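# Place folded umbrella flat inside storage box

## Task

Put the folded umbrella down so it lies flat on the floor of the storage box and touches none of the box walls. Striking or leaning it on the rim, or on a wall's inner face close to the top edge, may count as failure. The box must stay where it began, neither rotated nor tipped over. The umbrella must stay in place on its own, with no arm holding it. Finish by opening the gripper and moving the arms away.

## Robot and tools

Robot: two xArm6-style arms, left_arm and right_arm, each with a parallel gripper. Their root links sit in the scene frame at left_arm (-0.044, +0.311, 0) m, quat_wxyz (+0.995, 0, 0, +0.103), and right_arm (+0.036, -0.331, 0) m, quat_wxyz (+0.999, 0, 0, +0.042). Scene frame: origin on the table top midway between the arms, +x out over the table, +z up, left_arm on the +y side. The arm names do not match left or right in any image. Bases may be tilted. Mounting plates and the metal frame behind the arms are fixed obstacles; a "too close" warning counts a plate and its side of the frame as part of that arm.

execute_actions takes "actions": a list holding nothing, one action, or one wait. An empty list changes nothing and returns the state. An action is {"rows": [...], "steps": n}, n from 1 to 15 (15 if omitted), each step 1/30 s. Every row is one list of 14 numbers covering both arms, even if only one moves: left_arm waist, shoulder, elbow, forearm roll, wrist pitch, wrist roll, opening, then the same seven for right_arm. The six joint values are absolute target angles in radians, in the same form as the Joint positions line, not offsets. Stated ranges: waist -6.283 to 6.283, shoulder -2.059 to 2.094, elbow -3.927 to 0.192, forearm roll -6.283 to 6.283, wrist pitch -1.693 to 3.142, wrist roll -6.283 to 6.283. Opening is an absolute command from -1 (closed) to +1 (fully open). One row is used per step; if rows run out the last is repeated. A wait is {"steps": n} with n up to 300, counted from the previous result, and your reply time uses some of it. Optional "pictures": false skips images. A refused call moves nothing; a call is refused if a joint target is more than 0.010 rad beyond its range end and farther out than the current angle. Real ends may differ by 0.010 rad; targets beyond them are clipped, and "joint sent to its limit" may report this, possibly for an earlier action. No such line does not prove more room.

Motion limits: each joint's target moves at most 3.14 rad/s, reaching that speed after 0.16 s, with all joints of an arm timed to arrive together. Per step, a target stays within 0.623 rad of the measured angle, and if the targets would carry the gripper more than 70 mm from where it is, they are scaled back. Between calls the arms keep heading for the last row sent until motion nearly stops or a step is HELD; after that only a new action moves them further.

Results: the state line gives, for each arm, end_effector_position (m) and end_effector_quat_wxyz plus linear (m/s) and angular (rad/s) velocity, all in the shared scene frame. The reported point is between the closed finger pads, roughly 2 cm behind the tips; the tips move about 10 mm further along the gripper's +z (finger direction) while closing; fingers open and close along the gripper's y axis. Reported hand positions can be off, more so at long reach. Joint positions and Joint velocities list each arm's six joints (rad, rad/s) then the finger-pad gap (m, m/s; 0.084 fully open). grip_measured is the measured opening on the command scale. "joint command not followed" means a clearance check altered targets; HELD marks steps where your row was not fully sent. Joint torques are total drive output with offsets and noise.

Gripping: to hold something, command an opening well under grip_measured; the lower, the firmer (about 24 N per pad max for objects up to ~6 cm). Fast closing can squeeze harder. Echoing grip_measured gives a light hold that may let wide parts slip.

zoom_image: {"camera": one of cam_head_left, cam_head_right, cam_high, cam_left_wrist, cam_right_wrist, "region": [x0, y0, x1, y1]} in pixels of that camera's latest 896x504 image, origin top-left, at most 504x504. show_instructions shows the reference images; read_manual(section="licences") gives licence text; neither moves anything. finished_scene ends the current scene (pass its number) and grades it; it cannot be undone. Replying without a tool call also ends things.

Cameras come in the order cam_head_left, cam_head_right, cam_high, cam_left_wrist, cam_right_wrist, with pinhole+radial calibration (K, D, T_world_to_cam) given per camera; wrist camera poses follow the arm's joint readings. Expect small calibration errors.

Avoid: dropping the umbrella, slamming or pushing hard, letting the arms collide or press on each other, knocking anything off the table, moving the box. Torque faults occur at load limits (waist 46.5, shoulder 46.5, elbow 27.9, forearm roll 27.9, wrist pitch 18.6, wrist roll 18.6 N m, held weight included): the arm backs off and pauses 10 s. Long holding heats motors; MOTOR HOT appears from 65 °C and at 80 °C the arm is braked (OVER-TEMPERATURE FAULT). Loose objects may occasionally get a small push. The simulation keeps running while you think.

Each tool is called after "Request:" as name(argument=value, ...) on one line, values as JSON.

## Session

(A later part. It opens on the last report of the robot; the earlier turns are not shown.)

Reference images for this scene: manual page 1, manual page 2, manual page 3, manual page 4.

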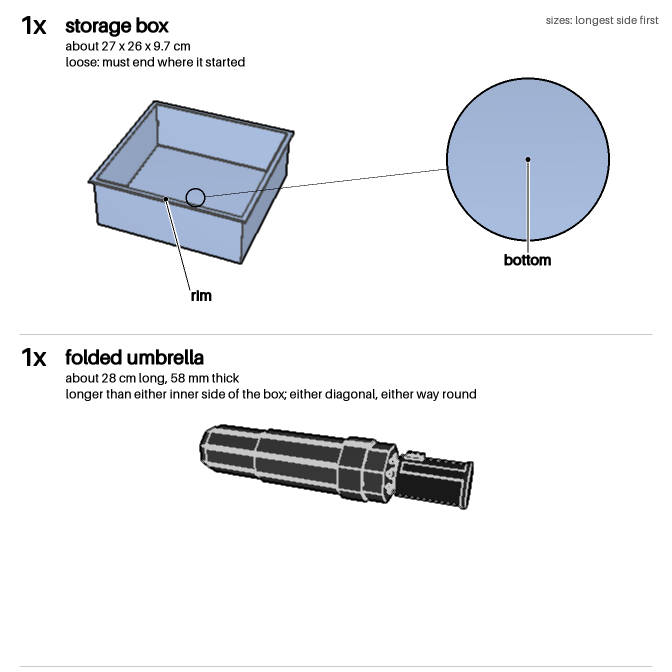

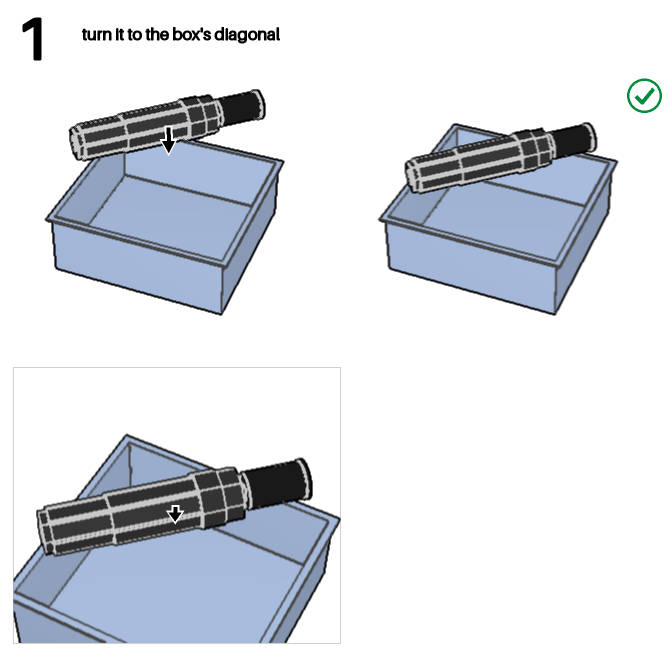

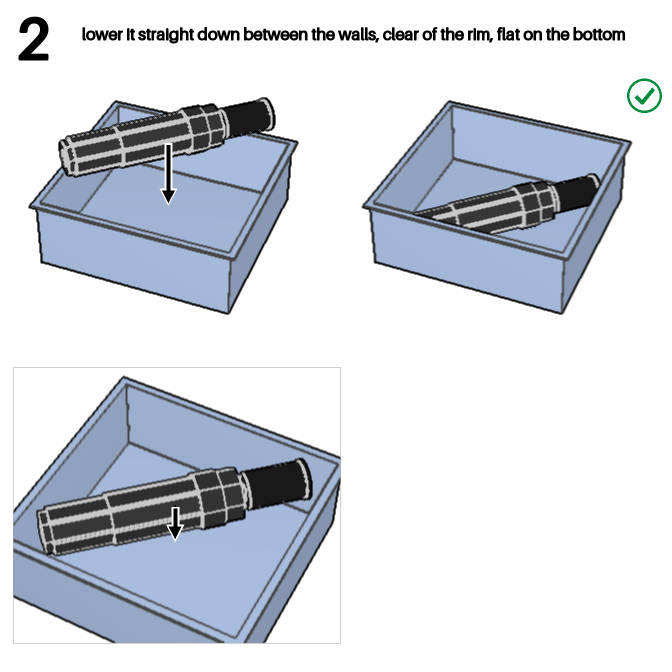

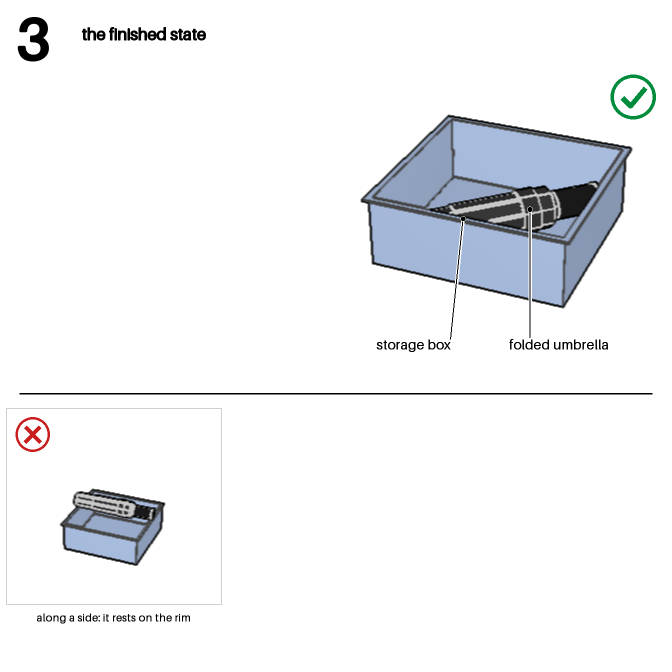

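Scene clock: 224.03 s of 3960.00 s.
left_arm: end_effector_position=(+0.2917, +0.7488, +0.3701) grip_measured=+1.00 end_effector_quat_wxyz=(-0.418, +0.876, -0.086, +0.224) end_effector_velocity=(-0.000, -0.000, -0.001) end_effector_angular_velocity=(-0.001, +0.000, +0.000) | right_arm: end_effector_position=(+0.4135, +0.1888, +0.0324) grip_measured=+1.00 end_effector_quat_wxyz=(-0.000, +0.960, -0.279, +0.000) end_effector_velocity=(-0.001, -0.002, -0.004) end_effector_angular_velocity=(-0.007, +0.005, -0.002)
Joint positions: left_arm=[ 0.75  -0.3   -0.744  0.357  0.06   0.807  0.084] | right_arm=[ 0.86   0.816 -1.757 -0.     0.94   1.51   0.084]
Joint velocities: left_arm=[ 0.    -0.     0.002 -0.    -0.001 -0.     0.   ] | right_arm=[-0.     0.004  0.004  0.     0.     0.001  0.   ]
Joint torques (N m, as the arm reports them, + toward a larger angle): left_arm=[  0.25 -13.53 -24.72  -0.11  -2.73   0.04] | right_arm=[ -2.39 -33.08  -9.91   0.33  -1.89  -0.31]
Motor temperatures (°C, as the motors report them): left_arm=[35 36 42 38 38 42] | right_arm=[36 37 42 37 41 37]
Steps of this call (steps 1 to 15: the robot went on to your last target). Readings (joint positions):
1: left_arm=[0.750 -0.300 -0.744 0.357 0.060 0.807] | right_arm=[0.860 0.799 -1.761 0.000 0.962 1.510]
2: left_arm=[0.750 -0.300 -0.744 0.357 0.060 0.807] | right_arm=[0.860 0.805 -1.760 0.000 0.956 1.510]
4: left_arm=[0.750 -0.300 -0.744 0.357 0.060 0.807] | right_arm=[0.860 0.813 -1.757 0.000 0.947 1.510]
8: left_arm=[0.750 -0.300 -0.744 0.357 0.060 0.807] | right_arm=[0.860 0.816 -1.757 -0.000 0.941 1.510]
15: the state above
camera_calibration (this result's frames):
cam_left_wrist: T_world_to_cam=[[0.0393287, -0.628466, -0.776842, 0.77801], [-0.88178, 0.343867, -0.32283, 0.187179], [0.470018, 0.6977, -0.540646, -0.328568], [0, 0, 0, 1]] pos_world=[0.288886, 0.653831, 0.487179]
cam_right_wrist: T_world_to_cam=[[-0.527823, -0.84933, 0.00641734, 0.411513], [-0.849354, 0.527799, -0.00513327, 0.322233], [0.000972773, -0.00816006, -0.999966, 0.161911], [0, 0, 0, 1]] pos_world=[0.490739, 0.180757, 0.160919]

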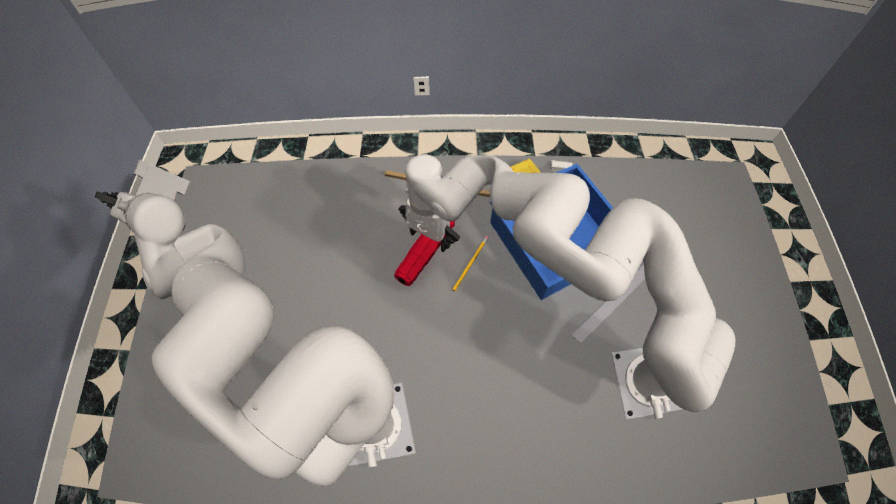

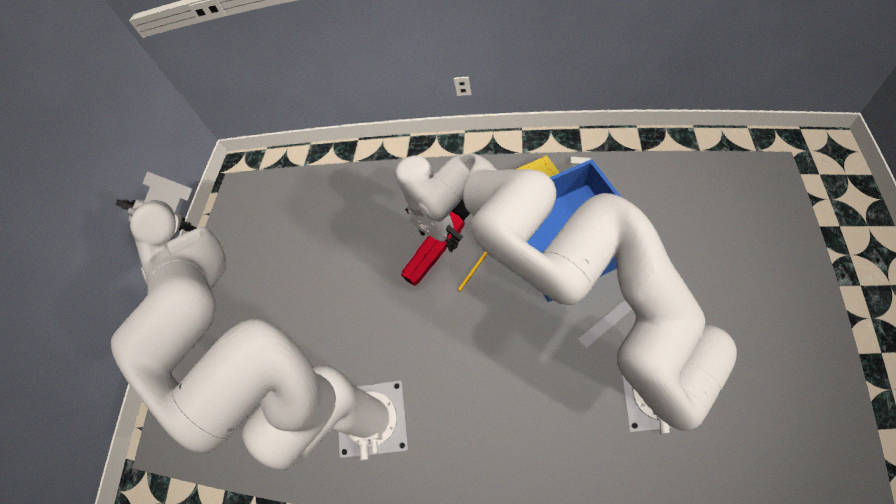

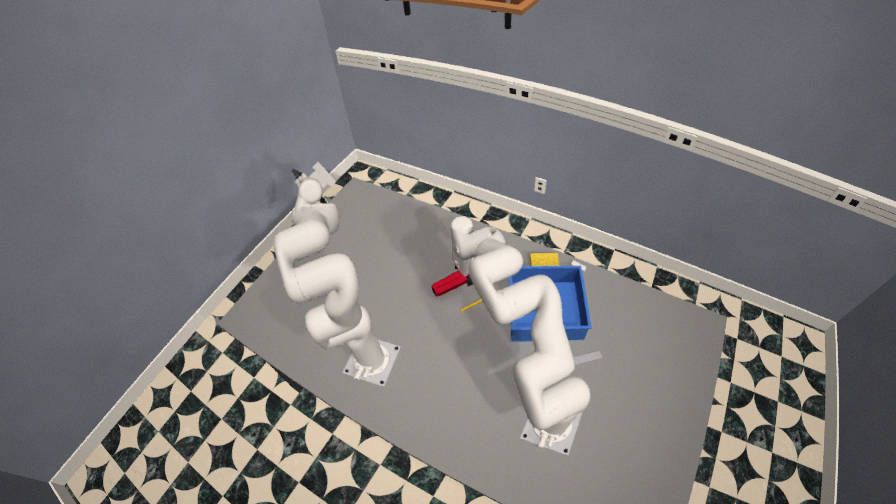

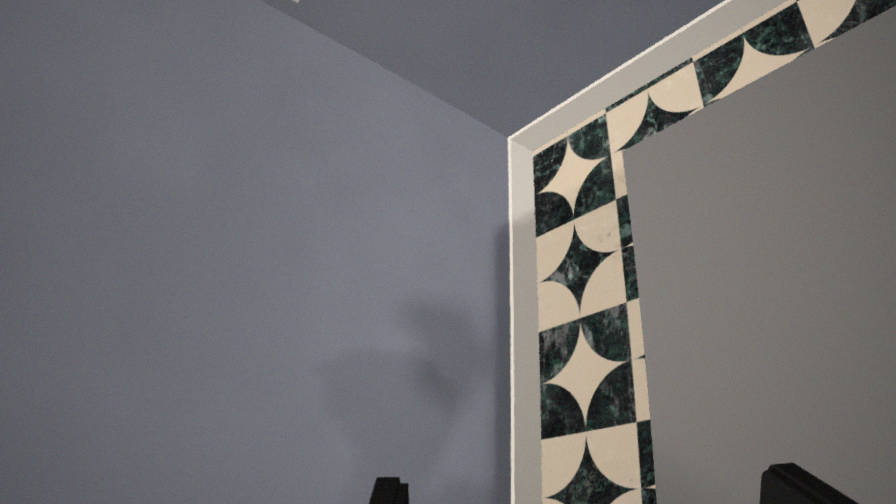

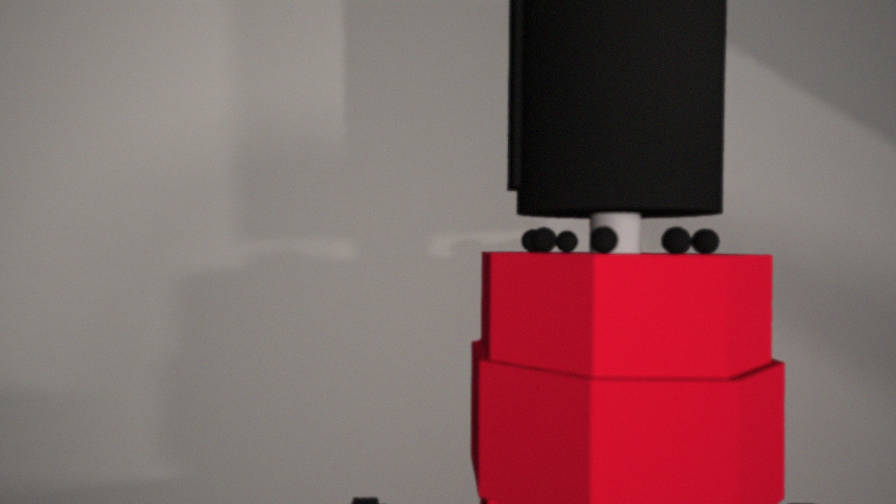

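Request:
execute_actions(actions=[{"rows":[[0.75,-0.3,-0.744,0.357,0.06,0.807,1,0.8599,0.8138,-1.7520,0,0.9382,1.5101,1],[0.75,-0.3,-0.744,0.357,0.06,0.807,1,0.8598,0.8111,-1.7473,0,0.9362,1.5100,0.97],[0.75,-0.3,-0.744,0.357,0.06,0.807,1,0.8598,0.8084,-1.7426,0,0.9342,1.5100,0.93],[0.75,-0.3,-0.744,0.357,0.06,0.807,1,0.8597,0.8057,-1.7379,0,0.9322,1.5099,0.89],[0.75,-0.3,-0.744,0.357,0.06,0.807,1,0.8596,0.8031,-1.7332,0,0.9301,1.5098,0.85],[0.75,-0.3,-0.744,0.357,0.06,0.807,1,0.8596,0.8031,-1.7332,0,0.9301,1.5098,0.80],[0.75,-0.3,-0.744,0.357,0.06,0.807,1,0.8596,0.8031,-1.7332,0,0.9301,1.5098,0.75],[0.75,-0.3,-0.744,0.357,0.06,0.807,1,0.8596,0.8031,-1.7332,0,0.9301,1.5098,0.70],[0.75,-0.3,-0.744,0.357,0.06,0.807,1,0.8596,0.8031,-1.7332,0,0.9301,1.5098,0.65],[0.75,-0.3,-0.744,0.357,0.06,0.807,1,0.8596,0.8031,-1.7332,0,0.9301,1.5098,0.60],[0.75,-0.3,-0.744,0.357,0.06,0.807,1,0.8596,0.8031,-1.7332,0,0.9301,1.5098,0.55],[0.75,-0.3,-0.744,0.357,0.06,0.807,1,0.8596,0.8031,-1.7332,0,0.9301,1.5098,0.50],[0.75,-0.3,-0.744,0.357,0.06,0.807,1,0.8596,0.8031,-1.7332,0,0.9301,1.5098,0.46],[0.75,-0.3,-0.744,0.357,0.06,0.807,1,0.8596,0.8031,-1.7332,0,0.9301,1.5098,0.42],[0.75,-0.3,-0.744,0.357,0.06,0.807,1,0.8596,0.8031,-1.7332,0,0.9301,1.5098,0.38]],"steps":15}], pictures=false)

Request:
execute_actions(actions=[{"rows":[[0.75,-0.3,-0.744,0.357,0.06,0.807,1,0.8596,0.8031,-1.7332,0,0.9301,1.5098,0.34],[0.75,-0.3,-0.744,0.357,0.06,0.807,1,0.8596,0.8031,-1.7332,0,0.9301,1.5098,0.30],[0.75,-0.3,-0.744,0.357,0.06,0.807,1,0.8596,0.8031,-1.7332,0,0.9301,1.5098,0.26],[0.75,-0.3,-0.744,0.357,0.06,0.807,1,0.8596,0.8031,-1.7332,0,0.9301,1.5098,0.22],[0.75,-0.3,-0.744,0.357,0.06,0.807,1,0.8596,0.8031,-1.7332,0,0.9301,1.5098,0.18],[0.75,-0.3,-0.744,0.357,0.06,0.807,1,0.8596,0.8031,-1.7332,0,0.9301,1.5098,0.14],[0.75,-0.3,-0.744,0.357,0.06,0.807,1,0.8596,0.8031,-1.7332,0,0.9301,1.5098,0.10],[0.75,-0.3,-0.744,0.357,0.06,0.807,1,0.8596,0.8031,-1.7332,0,0.9301,1.5098,0.06],[0.75,-0.3,-0.744,0.357,0.06,0.807,1,0.8596,0.8031,-1.7332,0,0.9301,1.5098,0.02],[0.75,-0.3,-0.744,0.357,0.06,0.807,1,0.8596,0.8031,-1.7332,0,0.9301,1.5098,-0.02],[0.75,-0.3,-0.744,0.357,0.06,0.807,1,0.8596,0.8031,-1.7332,0,0.9301,1.5098,-0.06],[0.75,-0.3,-0.744,0.357,0.06,0.807,1,0.8596,0.8031,-1.7332,0,0.9301,1.5098,-0.10],[0.75,-0.3,-0.744,0.357,0.06,0.807,1,0.8596,0.8031,-1.7332,0,0.9301,1.5098,-0.14],[0.75,-0.3,-0.744,0.357,0.06,0.807,1,0.8596,0.8031,-1.7332,0,0.9301,1.5098,-0.18],[0.75,-0.3,-0.744,0.357,0.06,0.807,1,0.8596,0.8031,-1.7332,0,0.9301,1.5098,-0.2]],"steps":15}])

Scene clock: 251.10 s of 3960.00 s.
left_arm: end_effector_position=(+0.2917, +0.7488, +0.3701) grip_measured=+1.00 end_effector_quat_wxyz=(-0.418, +0.876, -0.086, +0.224) end_effector_velocity=(-0.000, -0.000, +0.000) end_effector_angular_velocity=(-0.001, +0.000, +0.001) | right_arm: end_effector_position=(+0.4115, +0.1857, +0.0320) grip_measured=+0.47 end_effector_quat_wxyz=(-0.000, +0.960, -0.279, +0.000) end_effector_velocity=(-0.001, -0.000, -0.000) end_effector_angular_velocity=(-0.000, +0.000, +0.000)
Joint positions: left_arm=[ 0.75  -0.3   -0.744  0.357  0.06   0.807  0.084] | right_arm=[ 0.86   0.803 -1.733 -0.     0.93   1.51   0.064]
Joint velocities: left_arm=[-0.    -0.001 -0.    -0.001  0.002  0.     0.   ] | right_arm=[ 0.001 -0.002  0.003 -0.    -0.002  0.001 -0.051]
Joint torques (N m, as the arm reports them, + toward a larger angle): left_arm=[  0.18 -13.91 -24.87  -0.17  -2.69   0.  ] | right_arm=[ -2.17 -32.55  -9.69   0.29  -1.88  -0.35]
Motor temperatures (°C, as the motors report them): left_arm=[35 36 42 38 38 42] | right_arm=[36 37 42 37 41 37]
Steps of this call (steps 1 to 15: the robot went on to your last target; steps 16 to 90: nothing new was sent; then 23.57 s passed at rest; steps 91 to 105: all 15 steps of this action). Readings (joint positions):
91: left_arm=[0.750 -0.300 -0.744 0.357 0.060 0.807] | right_arm=[0.860 0.816 -1.757 -0.000 0.940 1.510]
92: left_arm=[0.750 -0.300 -0.744 0.357 0.060 0.807] | right_arm=[0.860 0.816 -1.756 -0.000 0.940 1.510]
94: left_arm=[0.750 -0.300 -0.744 0.357 0.060 0.807] | right_arm=[0.860 0.814 -1.752 -0.000 0.938 1.510]
98: left_arm=[0.750 -0.300 -0.744 0.357 0.060 0.807] | right_arm=[0.860 0.806 -1.738 0.000 0.932 1.510]
105: the state above

Scene clock: 251.60 s of 3960.00 s.
left_arm: end_effector_position=(+0.2917, +0.7488, +0.3701) grip_measured=+1.00 end_effector_quat_wxyz=(-0.418, +0.876, -0.086, +0.224) end_effector_velocity=(-0.000, -0.000, -0.002) end_effector_angular_velocity=(-0.002, +0.003, -0.001) | right_arm: end_effector_position=(+0.4116, +0.1857, +0.0322) grip_measured=+0.16 end_effector_quat_wxyz=(-0.000, +0.960, -0.279, +0.000) end_effector_velocity=(-0.000, +0.001, +0.000) end_effector_angular_velocity=(+0.001, -0.000, +0.001)
Joint positions: left_arm=[ 0.75  -0.3   -0.744  0.357  0.06   0.807  0.084] | right_arm=[ 0.86   0.803 -1.733 -0.     0.93   1.51   0.051]
Joint velocities: left_arm=[-0.     0.     0.003  0.001 -0.     0.     0.   ] | right_arm=[ 0.001  0.001 -0.001  0.    -0.    -0.     0.   ]
Joint torques (N m, as the arm reports them, + toward a larger angle): left_arm=[  0.25 -13.57 -24.73  -0.07  -2.68  -0.02] | right_arm=[ -2.29 -32.27  -9.53   0.37  -1.96  -0.3 ]
Motor temperatures (°C, as the motors report them): left_arm=[35 36 42 38 38 42] | right_arm=[36 37 42 37 41 37]
Steps of this call (steps 1 to 15: all 15 steps of this action). Readings (joint positions):
1: left_arm=[0.750 -0.300 -0.744 0.357 0.060 0.807] | right_arm=[0.860 0.803 -1.733 -0.000 0.930 1.510]
2: left_arm=[0.750 -0.300 -0.744 0.357 0.060 0.807] | right_arm=[0.860 0.803 -1.733 -0.000 0.930 1.510]
4: left_arm=[0.750 -0.300 -0.744 0.357 0.060 0.807] | right_arm=[0.860 0.803 -1.733 -0.000 0.930 1.510]
8: left_arm=[0.750 -0.300 -0.744 0.357 0.060 0.807] | right_arm=[0.860 0.803 -1.733 -0.000 0.930 1.510]
15: the state above
camera_calibration (this result's frames):
cam_left_wrist: T_world_to_cam=[[0.0393287, -0.628466, -0.776842, 0.77801], [-0.88178, 0.343867, -0.32283, 0.187179], [0.470018, 0.6977, -0.540645, -0.328568], [0, 0, 0, 1]] pos_world=[0.288886, 0.653831, 0.487179]
cam_right_wrist: T_world_to_cam=[[-0.527827, -0.849325, 0.00676384, 0.407864], [-0.849352, 0.527803, -0.0051096, 0.322232], [0.000769741, -0.00844186, -0.999964, 0.161798], [0, 0, 0, 1]] pos_world=[0.488845, 0.1777, 0.16068]

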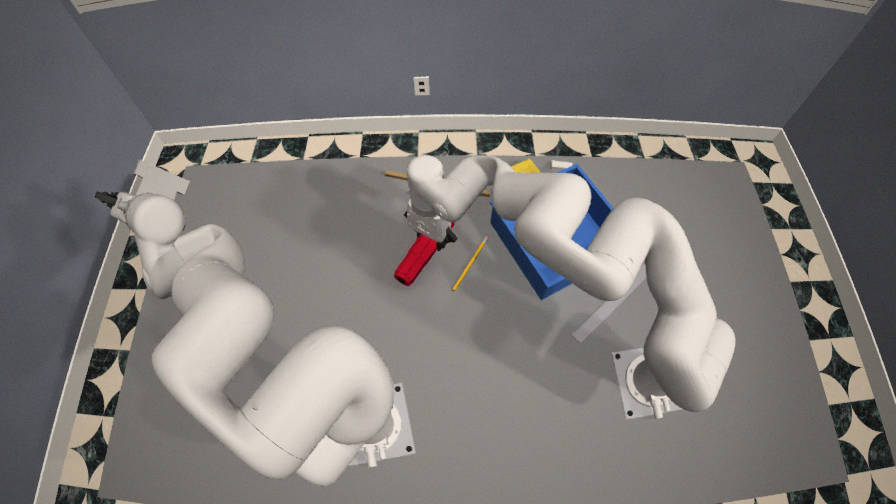

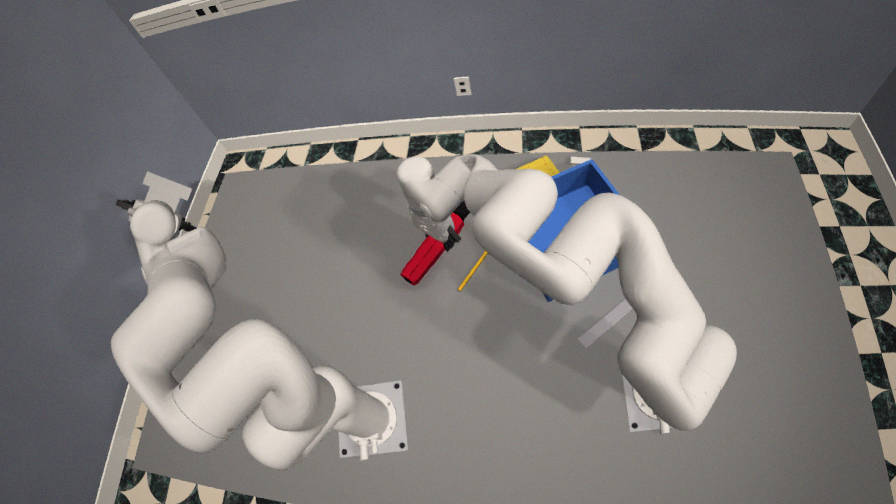

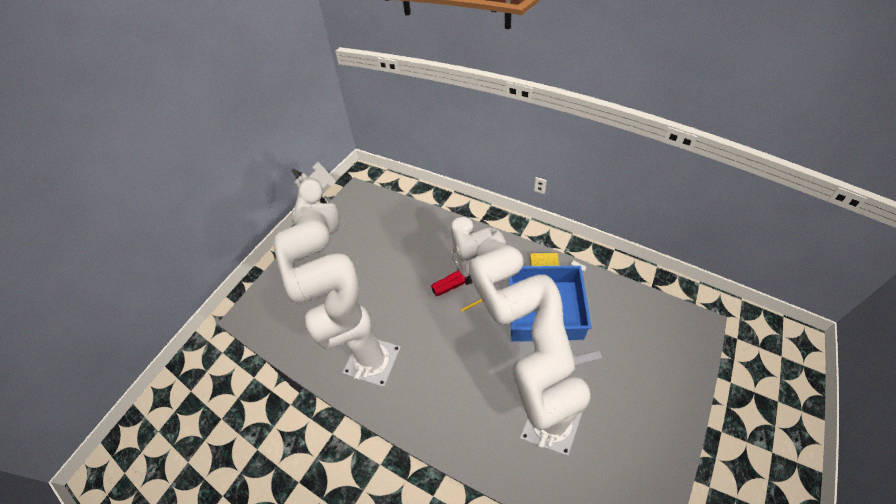

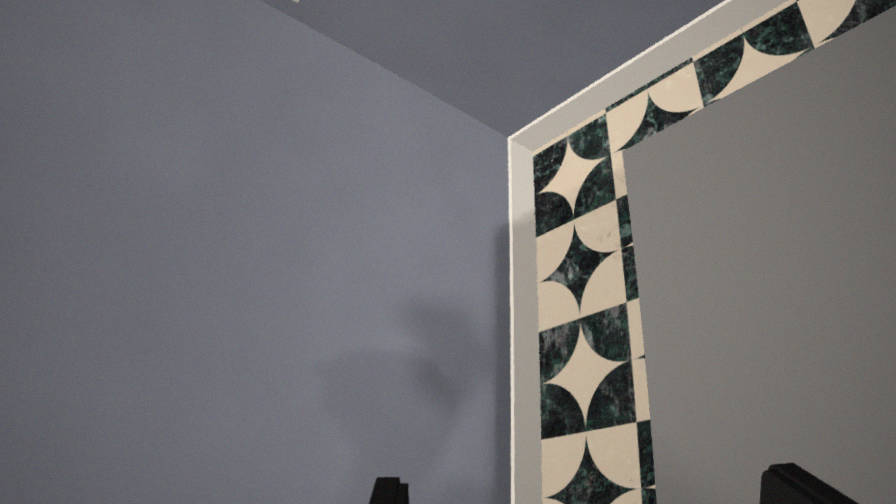

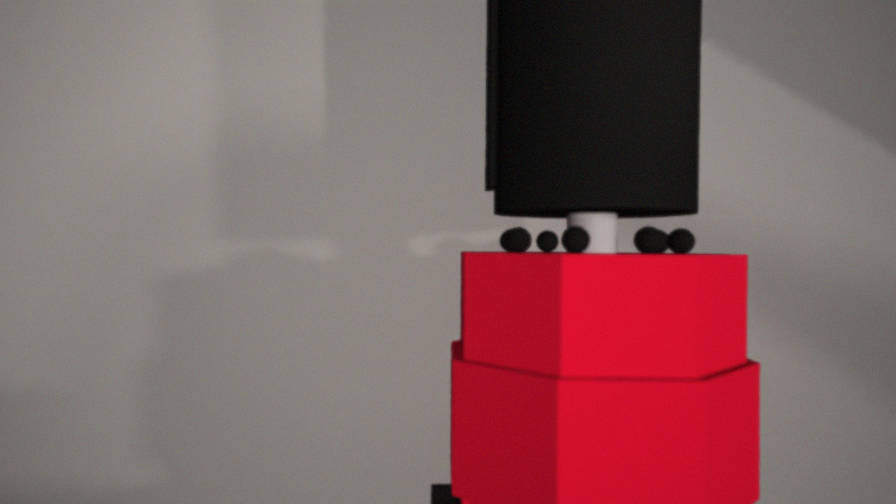

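Request:
execute_actions(actions=[{"rows":[[0.75,-0.3,-0.744,0.357,0.06,0.807,1,0.8596,0.8012,-1.7340,0,0.9329,1.5098,-0.2],[0.75,-0.3,-0.744,0.357,0.06,0.807,1,0.8596,0.7983,-1.7352,0,0.9370,1.5098,-0.2],[0.75,-0.3,-0.744,0.357,0.06,0.807,1,0.8596,0.7944,-1.7369,0,0.9425,1.5098,-0.2],[0.75,-0.3,-0.744,0.357,0.06,0.807,1,0.8596,0.7895,-1.7389,0,0.9494,1.5098,-0.2],[0.75,-0.3,-0.744,0.357,0.06,0.807,1,0.8596,0.7837,-1.7413,0,0.9576,1.5098,-0.2],[0.75,-0.3,-0.744,0.357,0.06,0.807,1,0.8596,0.7769,-1.7442,0,0.9673,1.5098,-0.2],[0.75,-0.3,-0.744,0.357,0.06,0.807,1,0.8596,0.7692,-1.7474,0,0.9783,1.5098,-0.2],[0.75,-0.3,-0.744,0.357,0.06,0.807,1,0.8596,0.7614,-1.7507,0,0.9893,1.5098,-0.2],[0.75,-0.3,-0.744,0.357,0.06,0.807,1,0.8596,0.7537,-1.7540,0,1.0003,1.5098,-0.2],[0.75,-0.3,-0.744,0.357,0.06,0.807,1,0.8596,0.7459,-1.7572,0,1.0113,1.5098,-0.2],[0.75,-0.3,-0.744,0.357,0.06,0.807,1,0.8596,0.7382,-1.7605,0,1.0223,1.5098,-0.2],[0.75,-0.3,-0.744,0.357,0.06,0.807,1,0.8596,0.7304,-1.7637,0,1.0333,1.5098,-0.2],[0.75,-0.3,-0.744,0.357,0.06,0.807,1,0.8596,0.7227,-1.7670,0,1.0443,1.5098,-0.2],[0.75,-0.3,-0.744,0.357,0.06,0.807,1,0.8596,0.7140,-1.7706,0,1.0567,1.5098,-0.2],[0.75,-0.3,-0.744,0.357,0.06,0.807,1,0.8596,0.7062,-1.7739,0,1.0677,1.5098,-0.2]],"steps":15}], pictures=false)

Request:
execute_actions(actions=[{"rows":[[0.75,-0.3,-0.744,0.357,0.06,0.807,1,0.8596,0.7022,-1.7809,0,1.0787,1.5098,-0.2],[0.75,-0.3,-0.744,0.357,0.06,0.807,1,0.8596,0.6981,-1.7878,0,1.0897,1.5098,-0.2],[0.75,-0.3,-0.744,0.357,0.06,0.807,1,0.8596,0.6941,-1.7948,0,1.1007,1.5098,-0.2],[0.75,-0.3,-0.744,0.357,0.06,0.807,1,0.8596,0.6901,-1.8018,0,1.1117,1.5098,-0.2],[0.75,-0.3,-0.744,0.357,0.06,0.807,1,0.8596,0.6860,-1.8087,0,1.1227,1.5098,-0.2],[0.75,-0.3,-0.744,0.357,0.06,0.807,1,0.8596,0.6820,-1.8157,0,1.1337,1.5098,-0.2],[0.75,-0.3,-0.744,0.357,0.06,0.807,1,0.8596,0.6780,-1.8227,0,1.1447,1.5098,-0.2],[0.75,-0.3,-0.744,0.357,0.06,0.807,1,0.8596,0.6739,-1.8296,0,1.1557,1.5098,-0.2],[0.75,-0.3,-0.744,0.357,0.06,0.807,1,0.8596,0.6699,-1.8366,0,1.1667,1.5098,-0.2],[0.75,-0.3,-0.744,0.357,0.06,0.807,1,0.8596,0.6659,-1.8436,0,1.1777,1.5098,-0.2],[0.75,-0.3,-0.744,0.357,0.06,0.807,1,0.8596,0.6618,-1.8505,0,1.1887,1.5098,-0.2],[0.75,-0.3,-0.744,0.357,0.06,0.807,1,0.8596,0.6578,-1.8575,0,1.1997,1.5098,-0.2],[0.75,-0.3,-0.744,0.357,0.06,0.807,1,0.8596,0.6533,-1.8652,0,1.2119,1.5098,-0.2],[0.75,-0.3,-0.744,0.357,0.06,0.807,1,0.8596,0.6490,-1.8727,0,1.2237,1.5098,-0.2],[0.75,-0.3,-0.744,0.357,0.06,0.807,1,0.8596,0.6457,-1.8784,0,1.2327,1.5098,-0.2]],"steps":15}], pictures=false)

Request:
execute_actions(actions=[{"steps":12}])

Scene clock: 295.63 s of 3960.00 s.
left_arm: end_effector_position=(+0.2917, +0.7488, +0.3701) grip_measured=+1.00 end_effector_quat_wxyz=(-0.418, +0.876, -0.086, +0.224) end_effector_velocity=(+0.000, +0.000, +0.001) end_effector_angular_velocity=(+0.001, +0.001, -0.000) | right_arm: end_effector_position=(+0.4123, +0.1868, +0.0791) grip_measured=+0.16 end_effector_quat_wxyz=(-0.001, +0.960, -0.279, +0.000) end_effector_velocity=(-0.002, -0.003, +0.163) end_effector_angular_velocity=(+0.001, +0.000, +0.001)
Joint positions: left_arm=[ 0.75  -0.3   -0.744  0.357  0.06   0.807  0.084] | right_arm=[ 0.86   0.736 -1.762 -0.     1.024  1.51   0.051]
Joint velocities: left_arm=[-0.    -0.    -0.001  0.001  0.001  0.     0.   ] | right_arm=[-0.    -0.232 -0.095  0.001  0.327 -0.001 -0.   ]
Joint torques (N m, as the arm reports them, + toward a larger angle): left_arm=[  0.38 -13.33 -24.9    0.    -2.7   -0.09] | right_arm=[ -2.19 -34.45 -10.78   0.34  -2.12  -0.28]
Motor temperatures (°C, as the motors report them): left_arm=[35 36 42 38 38 42] | right_arm=[36 37 42 37 41 37]
Steps of this call (steps 1 to 15: the robot went on to your last target; steps 16 to 90: nothing new was sent; then 40.53 s passed at rest; steps 91 to 105: all 15 steps of this action). Readings (joint positions):
91: left_arm=[0.750 -0.300 -0.744 0.357 0.060 0.807] | right_arm=[0.860 0.803 -1.733 -0.000 0.930 1.510]
92: left_arm=[0.750 -0.300 -0.744 0.357 0.060 0.807] | right_arm=[0.860 0.803 -1.733 0.000 0.931 1.510]
94: left_arm=[0.750 -0.300 -0.744 0.357 0.060 0.807] | right_arm=[0.860 0.801 -1.733 0.000 0.934 1.510]
98: left_arm=[0.750 -0.300 -0.744 0.357 0.060 0.807] | right_arm=[0.860 0.789 -1.737 -0.000 0.956 1.510]
105: the state above

Scene clock: 296.13 s of 3960.00 s.
left_arm: end_effector_position=(+0.2917, +0.7488, +0.3701) grip_measured=+1.00 end_effector_quat_wxyz=(-0.418, +0.876, -0.086, +0.224) end_effector_velocity=(+0.000, +0.000, +0.001) end_effector_angular_velocity=(+0.002, -0.002, -0.001) | right_arm: end_effector_position=(+0.4120, +0.1864, +0.1517) grip_measured=+0.16 end_effector_quat_wxyz=(+0.000, +0.960, -0.279, -0.000) end_effector_velocity=(-0.003, -0.004, +0.145) end_effector_angular_velocity=(+0.002, -0.002, +0.002)
Joint positions: left_arm=[ 0.75  -0.3   -0.744  0.357  0.06   0.807  0.084] | right_arm=[ 0.86   0.662 -1.851  0.     1.19   1.51   0.051]
Joint velocities: left_arm=[ 0.    -0.    -0.001  0.    -0.002  0.    -0.   ] | right_arm=[ 0.    -0.125 -0.214 -0.001  0.337 -0.001 -0.   ]
Joint torques (N m, as the arm reports them, + toward a larger angle): left_arm=[ -0.29 -13.49 -24.8   -0.22  -2.65  -0.17] | right_arm=[ -2.34 -34.29 -11.45   0.34  -2.05  -0.31]
Motor temperatures (°C, as the motors report them): left_arm=[35 36 42 38 38 42] | right_arm=[36 37 42 37 41 37]
Steps of this call (steps 1 to 15: all 15 steps of this action). Readings (joint positions):
1: left_arm=[0.750 -0.300 -0.744 0.357 0.060 0.807] | right_arm=[0.860 0.729 -1.765 -0.000 1.035 1.510]
2: left_arm=[0.750 -0.300 -0.744 0.357 0.060 0.807] | right_arm=[0.860 0.721 -1.768 -0.000 1.046 1.510]
4: left_arm=[0.750 -0.300 -0.744 0.357 0.060 0.807] | right_arm=[0.860 0.709 -1.778 -0.000 1.068 1.510]
8: left_arm=[0.750 -0.300 -0.744 0.357 0.060 0.807] | right_arm=[0.860 0.690 -1.803 -0.000 1.113 1.510]
15: the state above

Scene clock: 296.53 s of 3960.00 s.
left_arm: end_effector_position=(+0.2917, +0.7488, +0.3701) grip_measured=+1.00 end_effector_quat_wxyz=(-0.418, +0.876, -0.086, +0.224) end_effector_velocity=(-0.000, -0.000, -0.000) end_effector_angular_velocity=(-0.001, +0.001, +0.000) | right_arm: end_effector_position=(+0.4112, +0.1852, +0.1686) grip_measured=+0.16 end_effector_quat_wxyz=(+0.001, +0.960, -0.279, -0.000) end_effector_velocity=(+0.002, +0.002, +0.008) end_effector_angular_velocity=(+0.012, -0.008, -0.000)
Joint positions: left_arm=[ 0.75  -0.3   -0.744  0.357  0.06   0.807  0.084] | right_arm=[ 0.86   0.647 -1.877  0.     1.233  1.51   0.051]
Joint velocities: left_arm=[-0.     0.    -0.    -0.     0.002  0.    -0.   ] | right_arm=[-0.    -0.005 -0.011  0.     0.003 -0.     0.   ]
Joint torques (N m, as the arm reports them, + toward a larger angle): left_arm=[ -0.07 -13.88 -24.7    0.12  -2.73  -0.02] | right_arm=[ -2.31 -34.21 -11.56   0.36  -2.02  -0.35]
Motor temperatures (°C, as the motors report them): left_arm=[35 36 42 38 38 42] | right_arm=[36 37 42 37 41 37]
Steps of this call (steps 1 to 12: the robot went on to your last target). Readings (joint positions):
1: left_arm=[0.750 -0.300 -0.744 0.357 0.060 0.807] | right_arm=[0.860 0.657 -1.858 -0.000 1.201 1.510]
2: left_arm=[0.750 -0.300 -0.744 0.357 0.060 0.807] | right_arm=[0.860 0.653 -1.865 -0.000 1.211 1.510]
4: left_arm=[0.750 -0.300 -0.744 0.357 0.060 0.807] | right_arm=[0.860 0.648 -1.874 -0.000 1.223 1.510]
8: left_arm=[0.750 -0.300 -0.744 0.357 0.060 0.807] | right_arm=[0.860 0.646 -1.877 0.000 1.231 1.510]
12: the state above
camera_calibration (this result's frames):
cam_left_wrist: T_world_to_cam=[[0.0393287, -0.628467, -0.776842, 0.77801], [-0.88178, 0.343867, -0.32283, 0.187179], [0.470018, 0.6977, -0.540646, -0.328568], [0, 0, 0, 1]] pos_world=[0.288886, 0.653831, 0.487179]
cam_right_wrist: T_world_to_cam=[[-0.527816, -0.849303, 0.0097176, 0.405798], [-0.849358, 0.527794, -0.00488583, 0.322845], [-0.000979341, -0.0108325, -0.999941, 0.299413], [0, 0, 0, 1]] pos_world=[0.488691, 0.177493, 0.297029]

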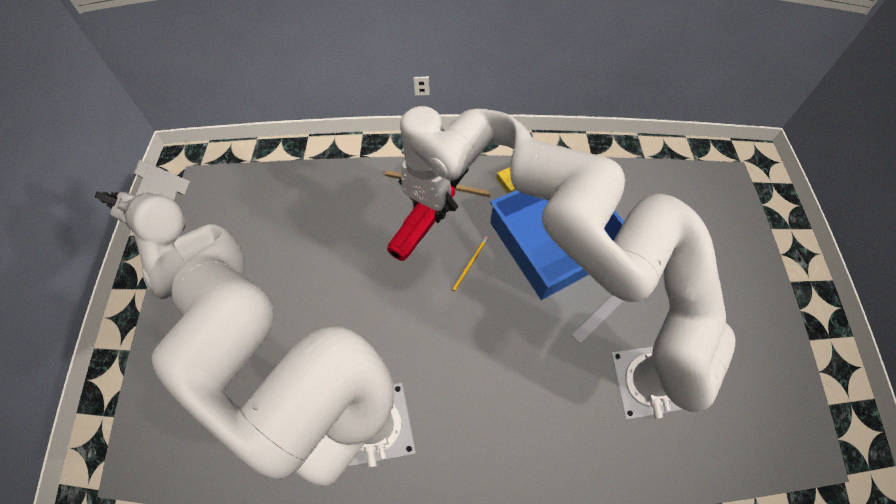

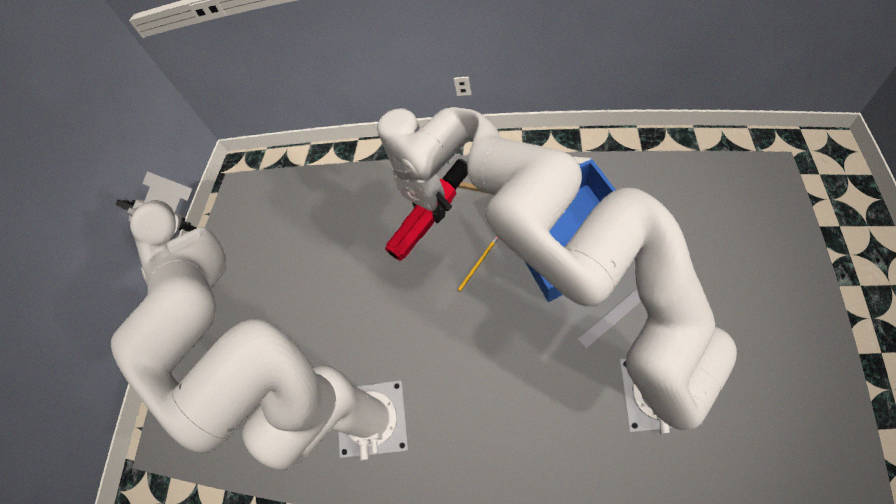

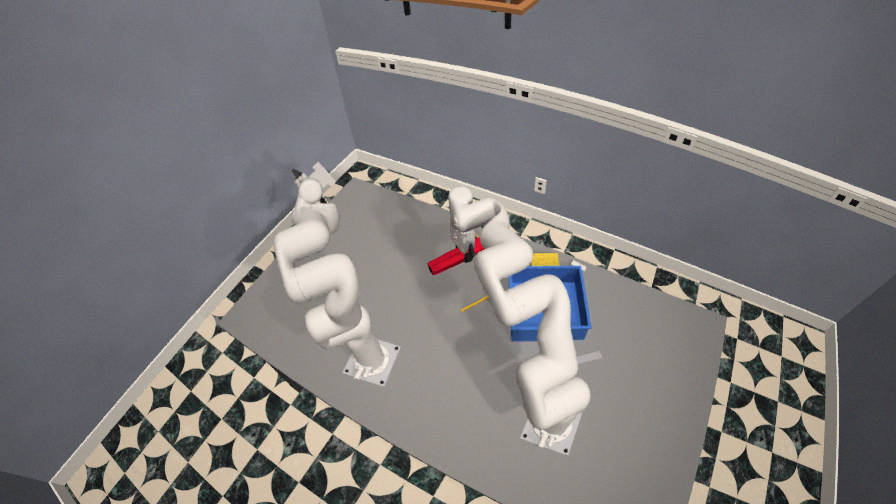

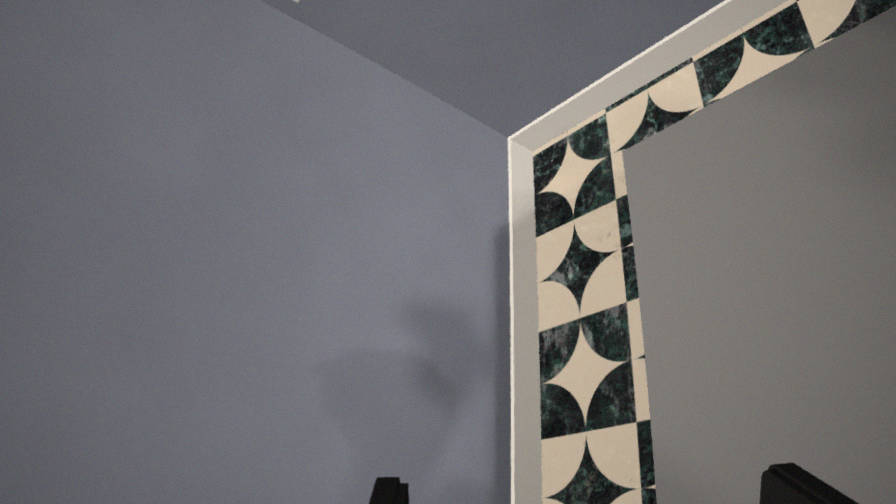

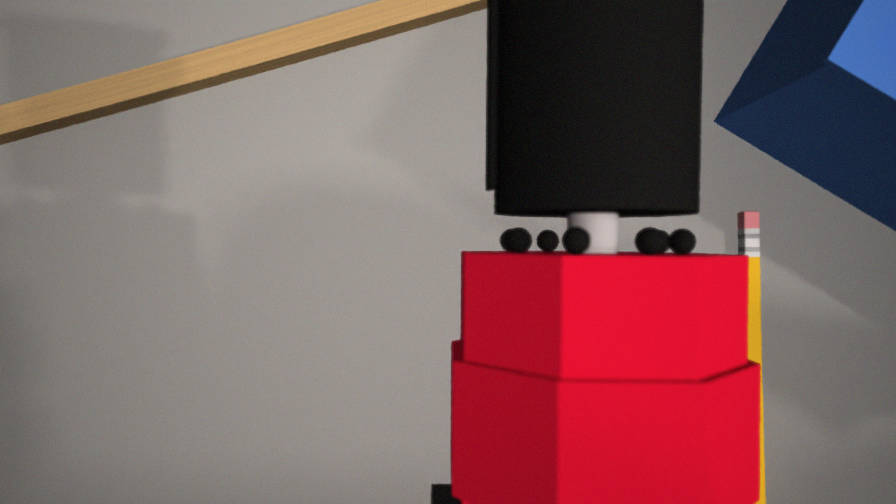

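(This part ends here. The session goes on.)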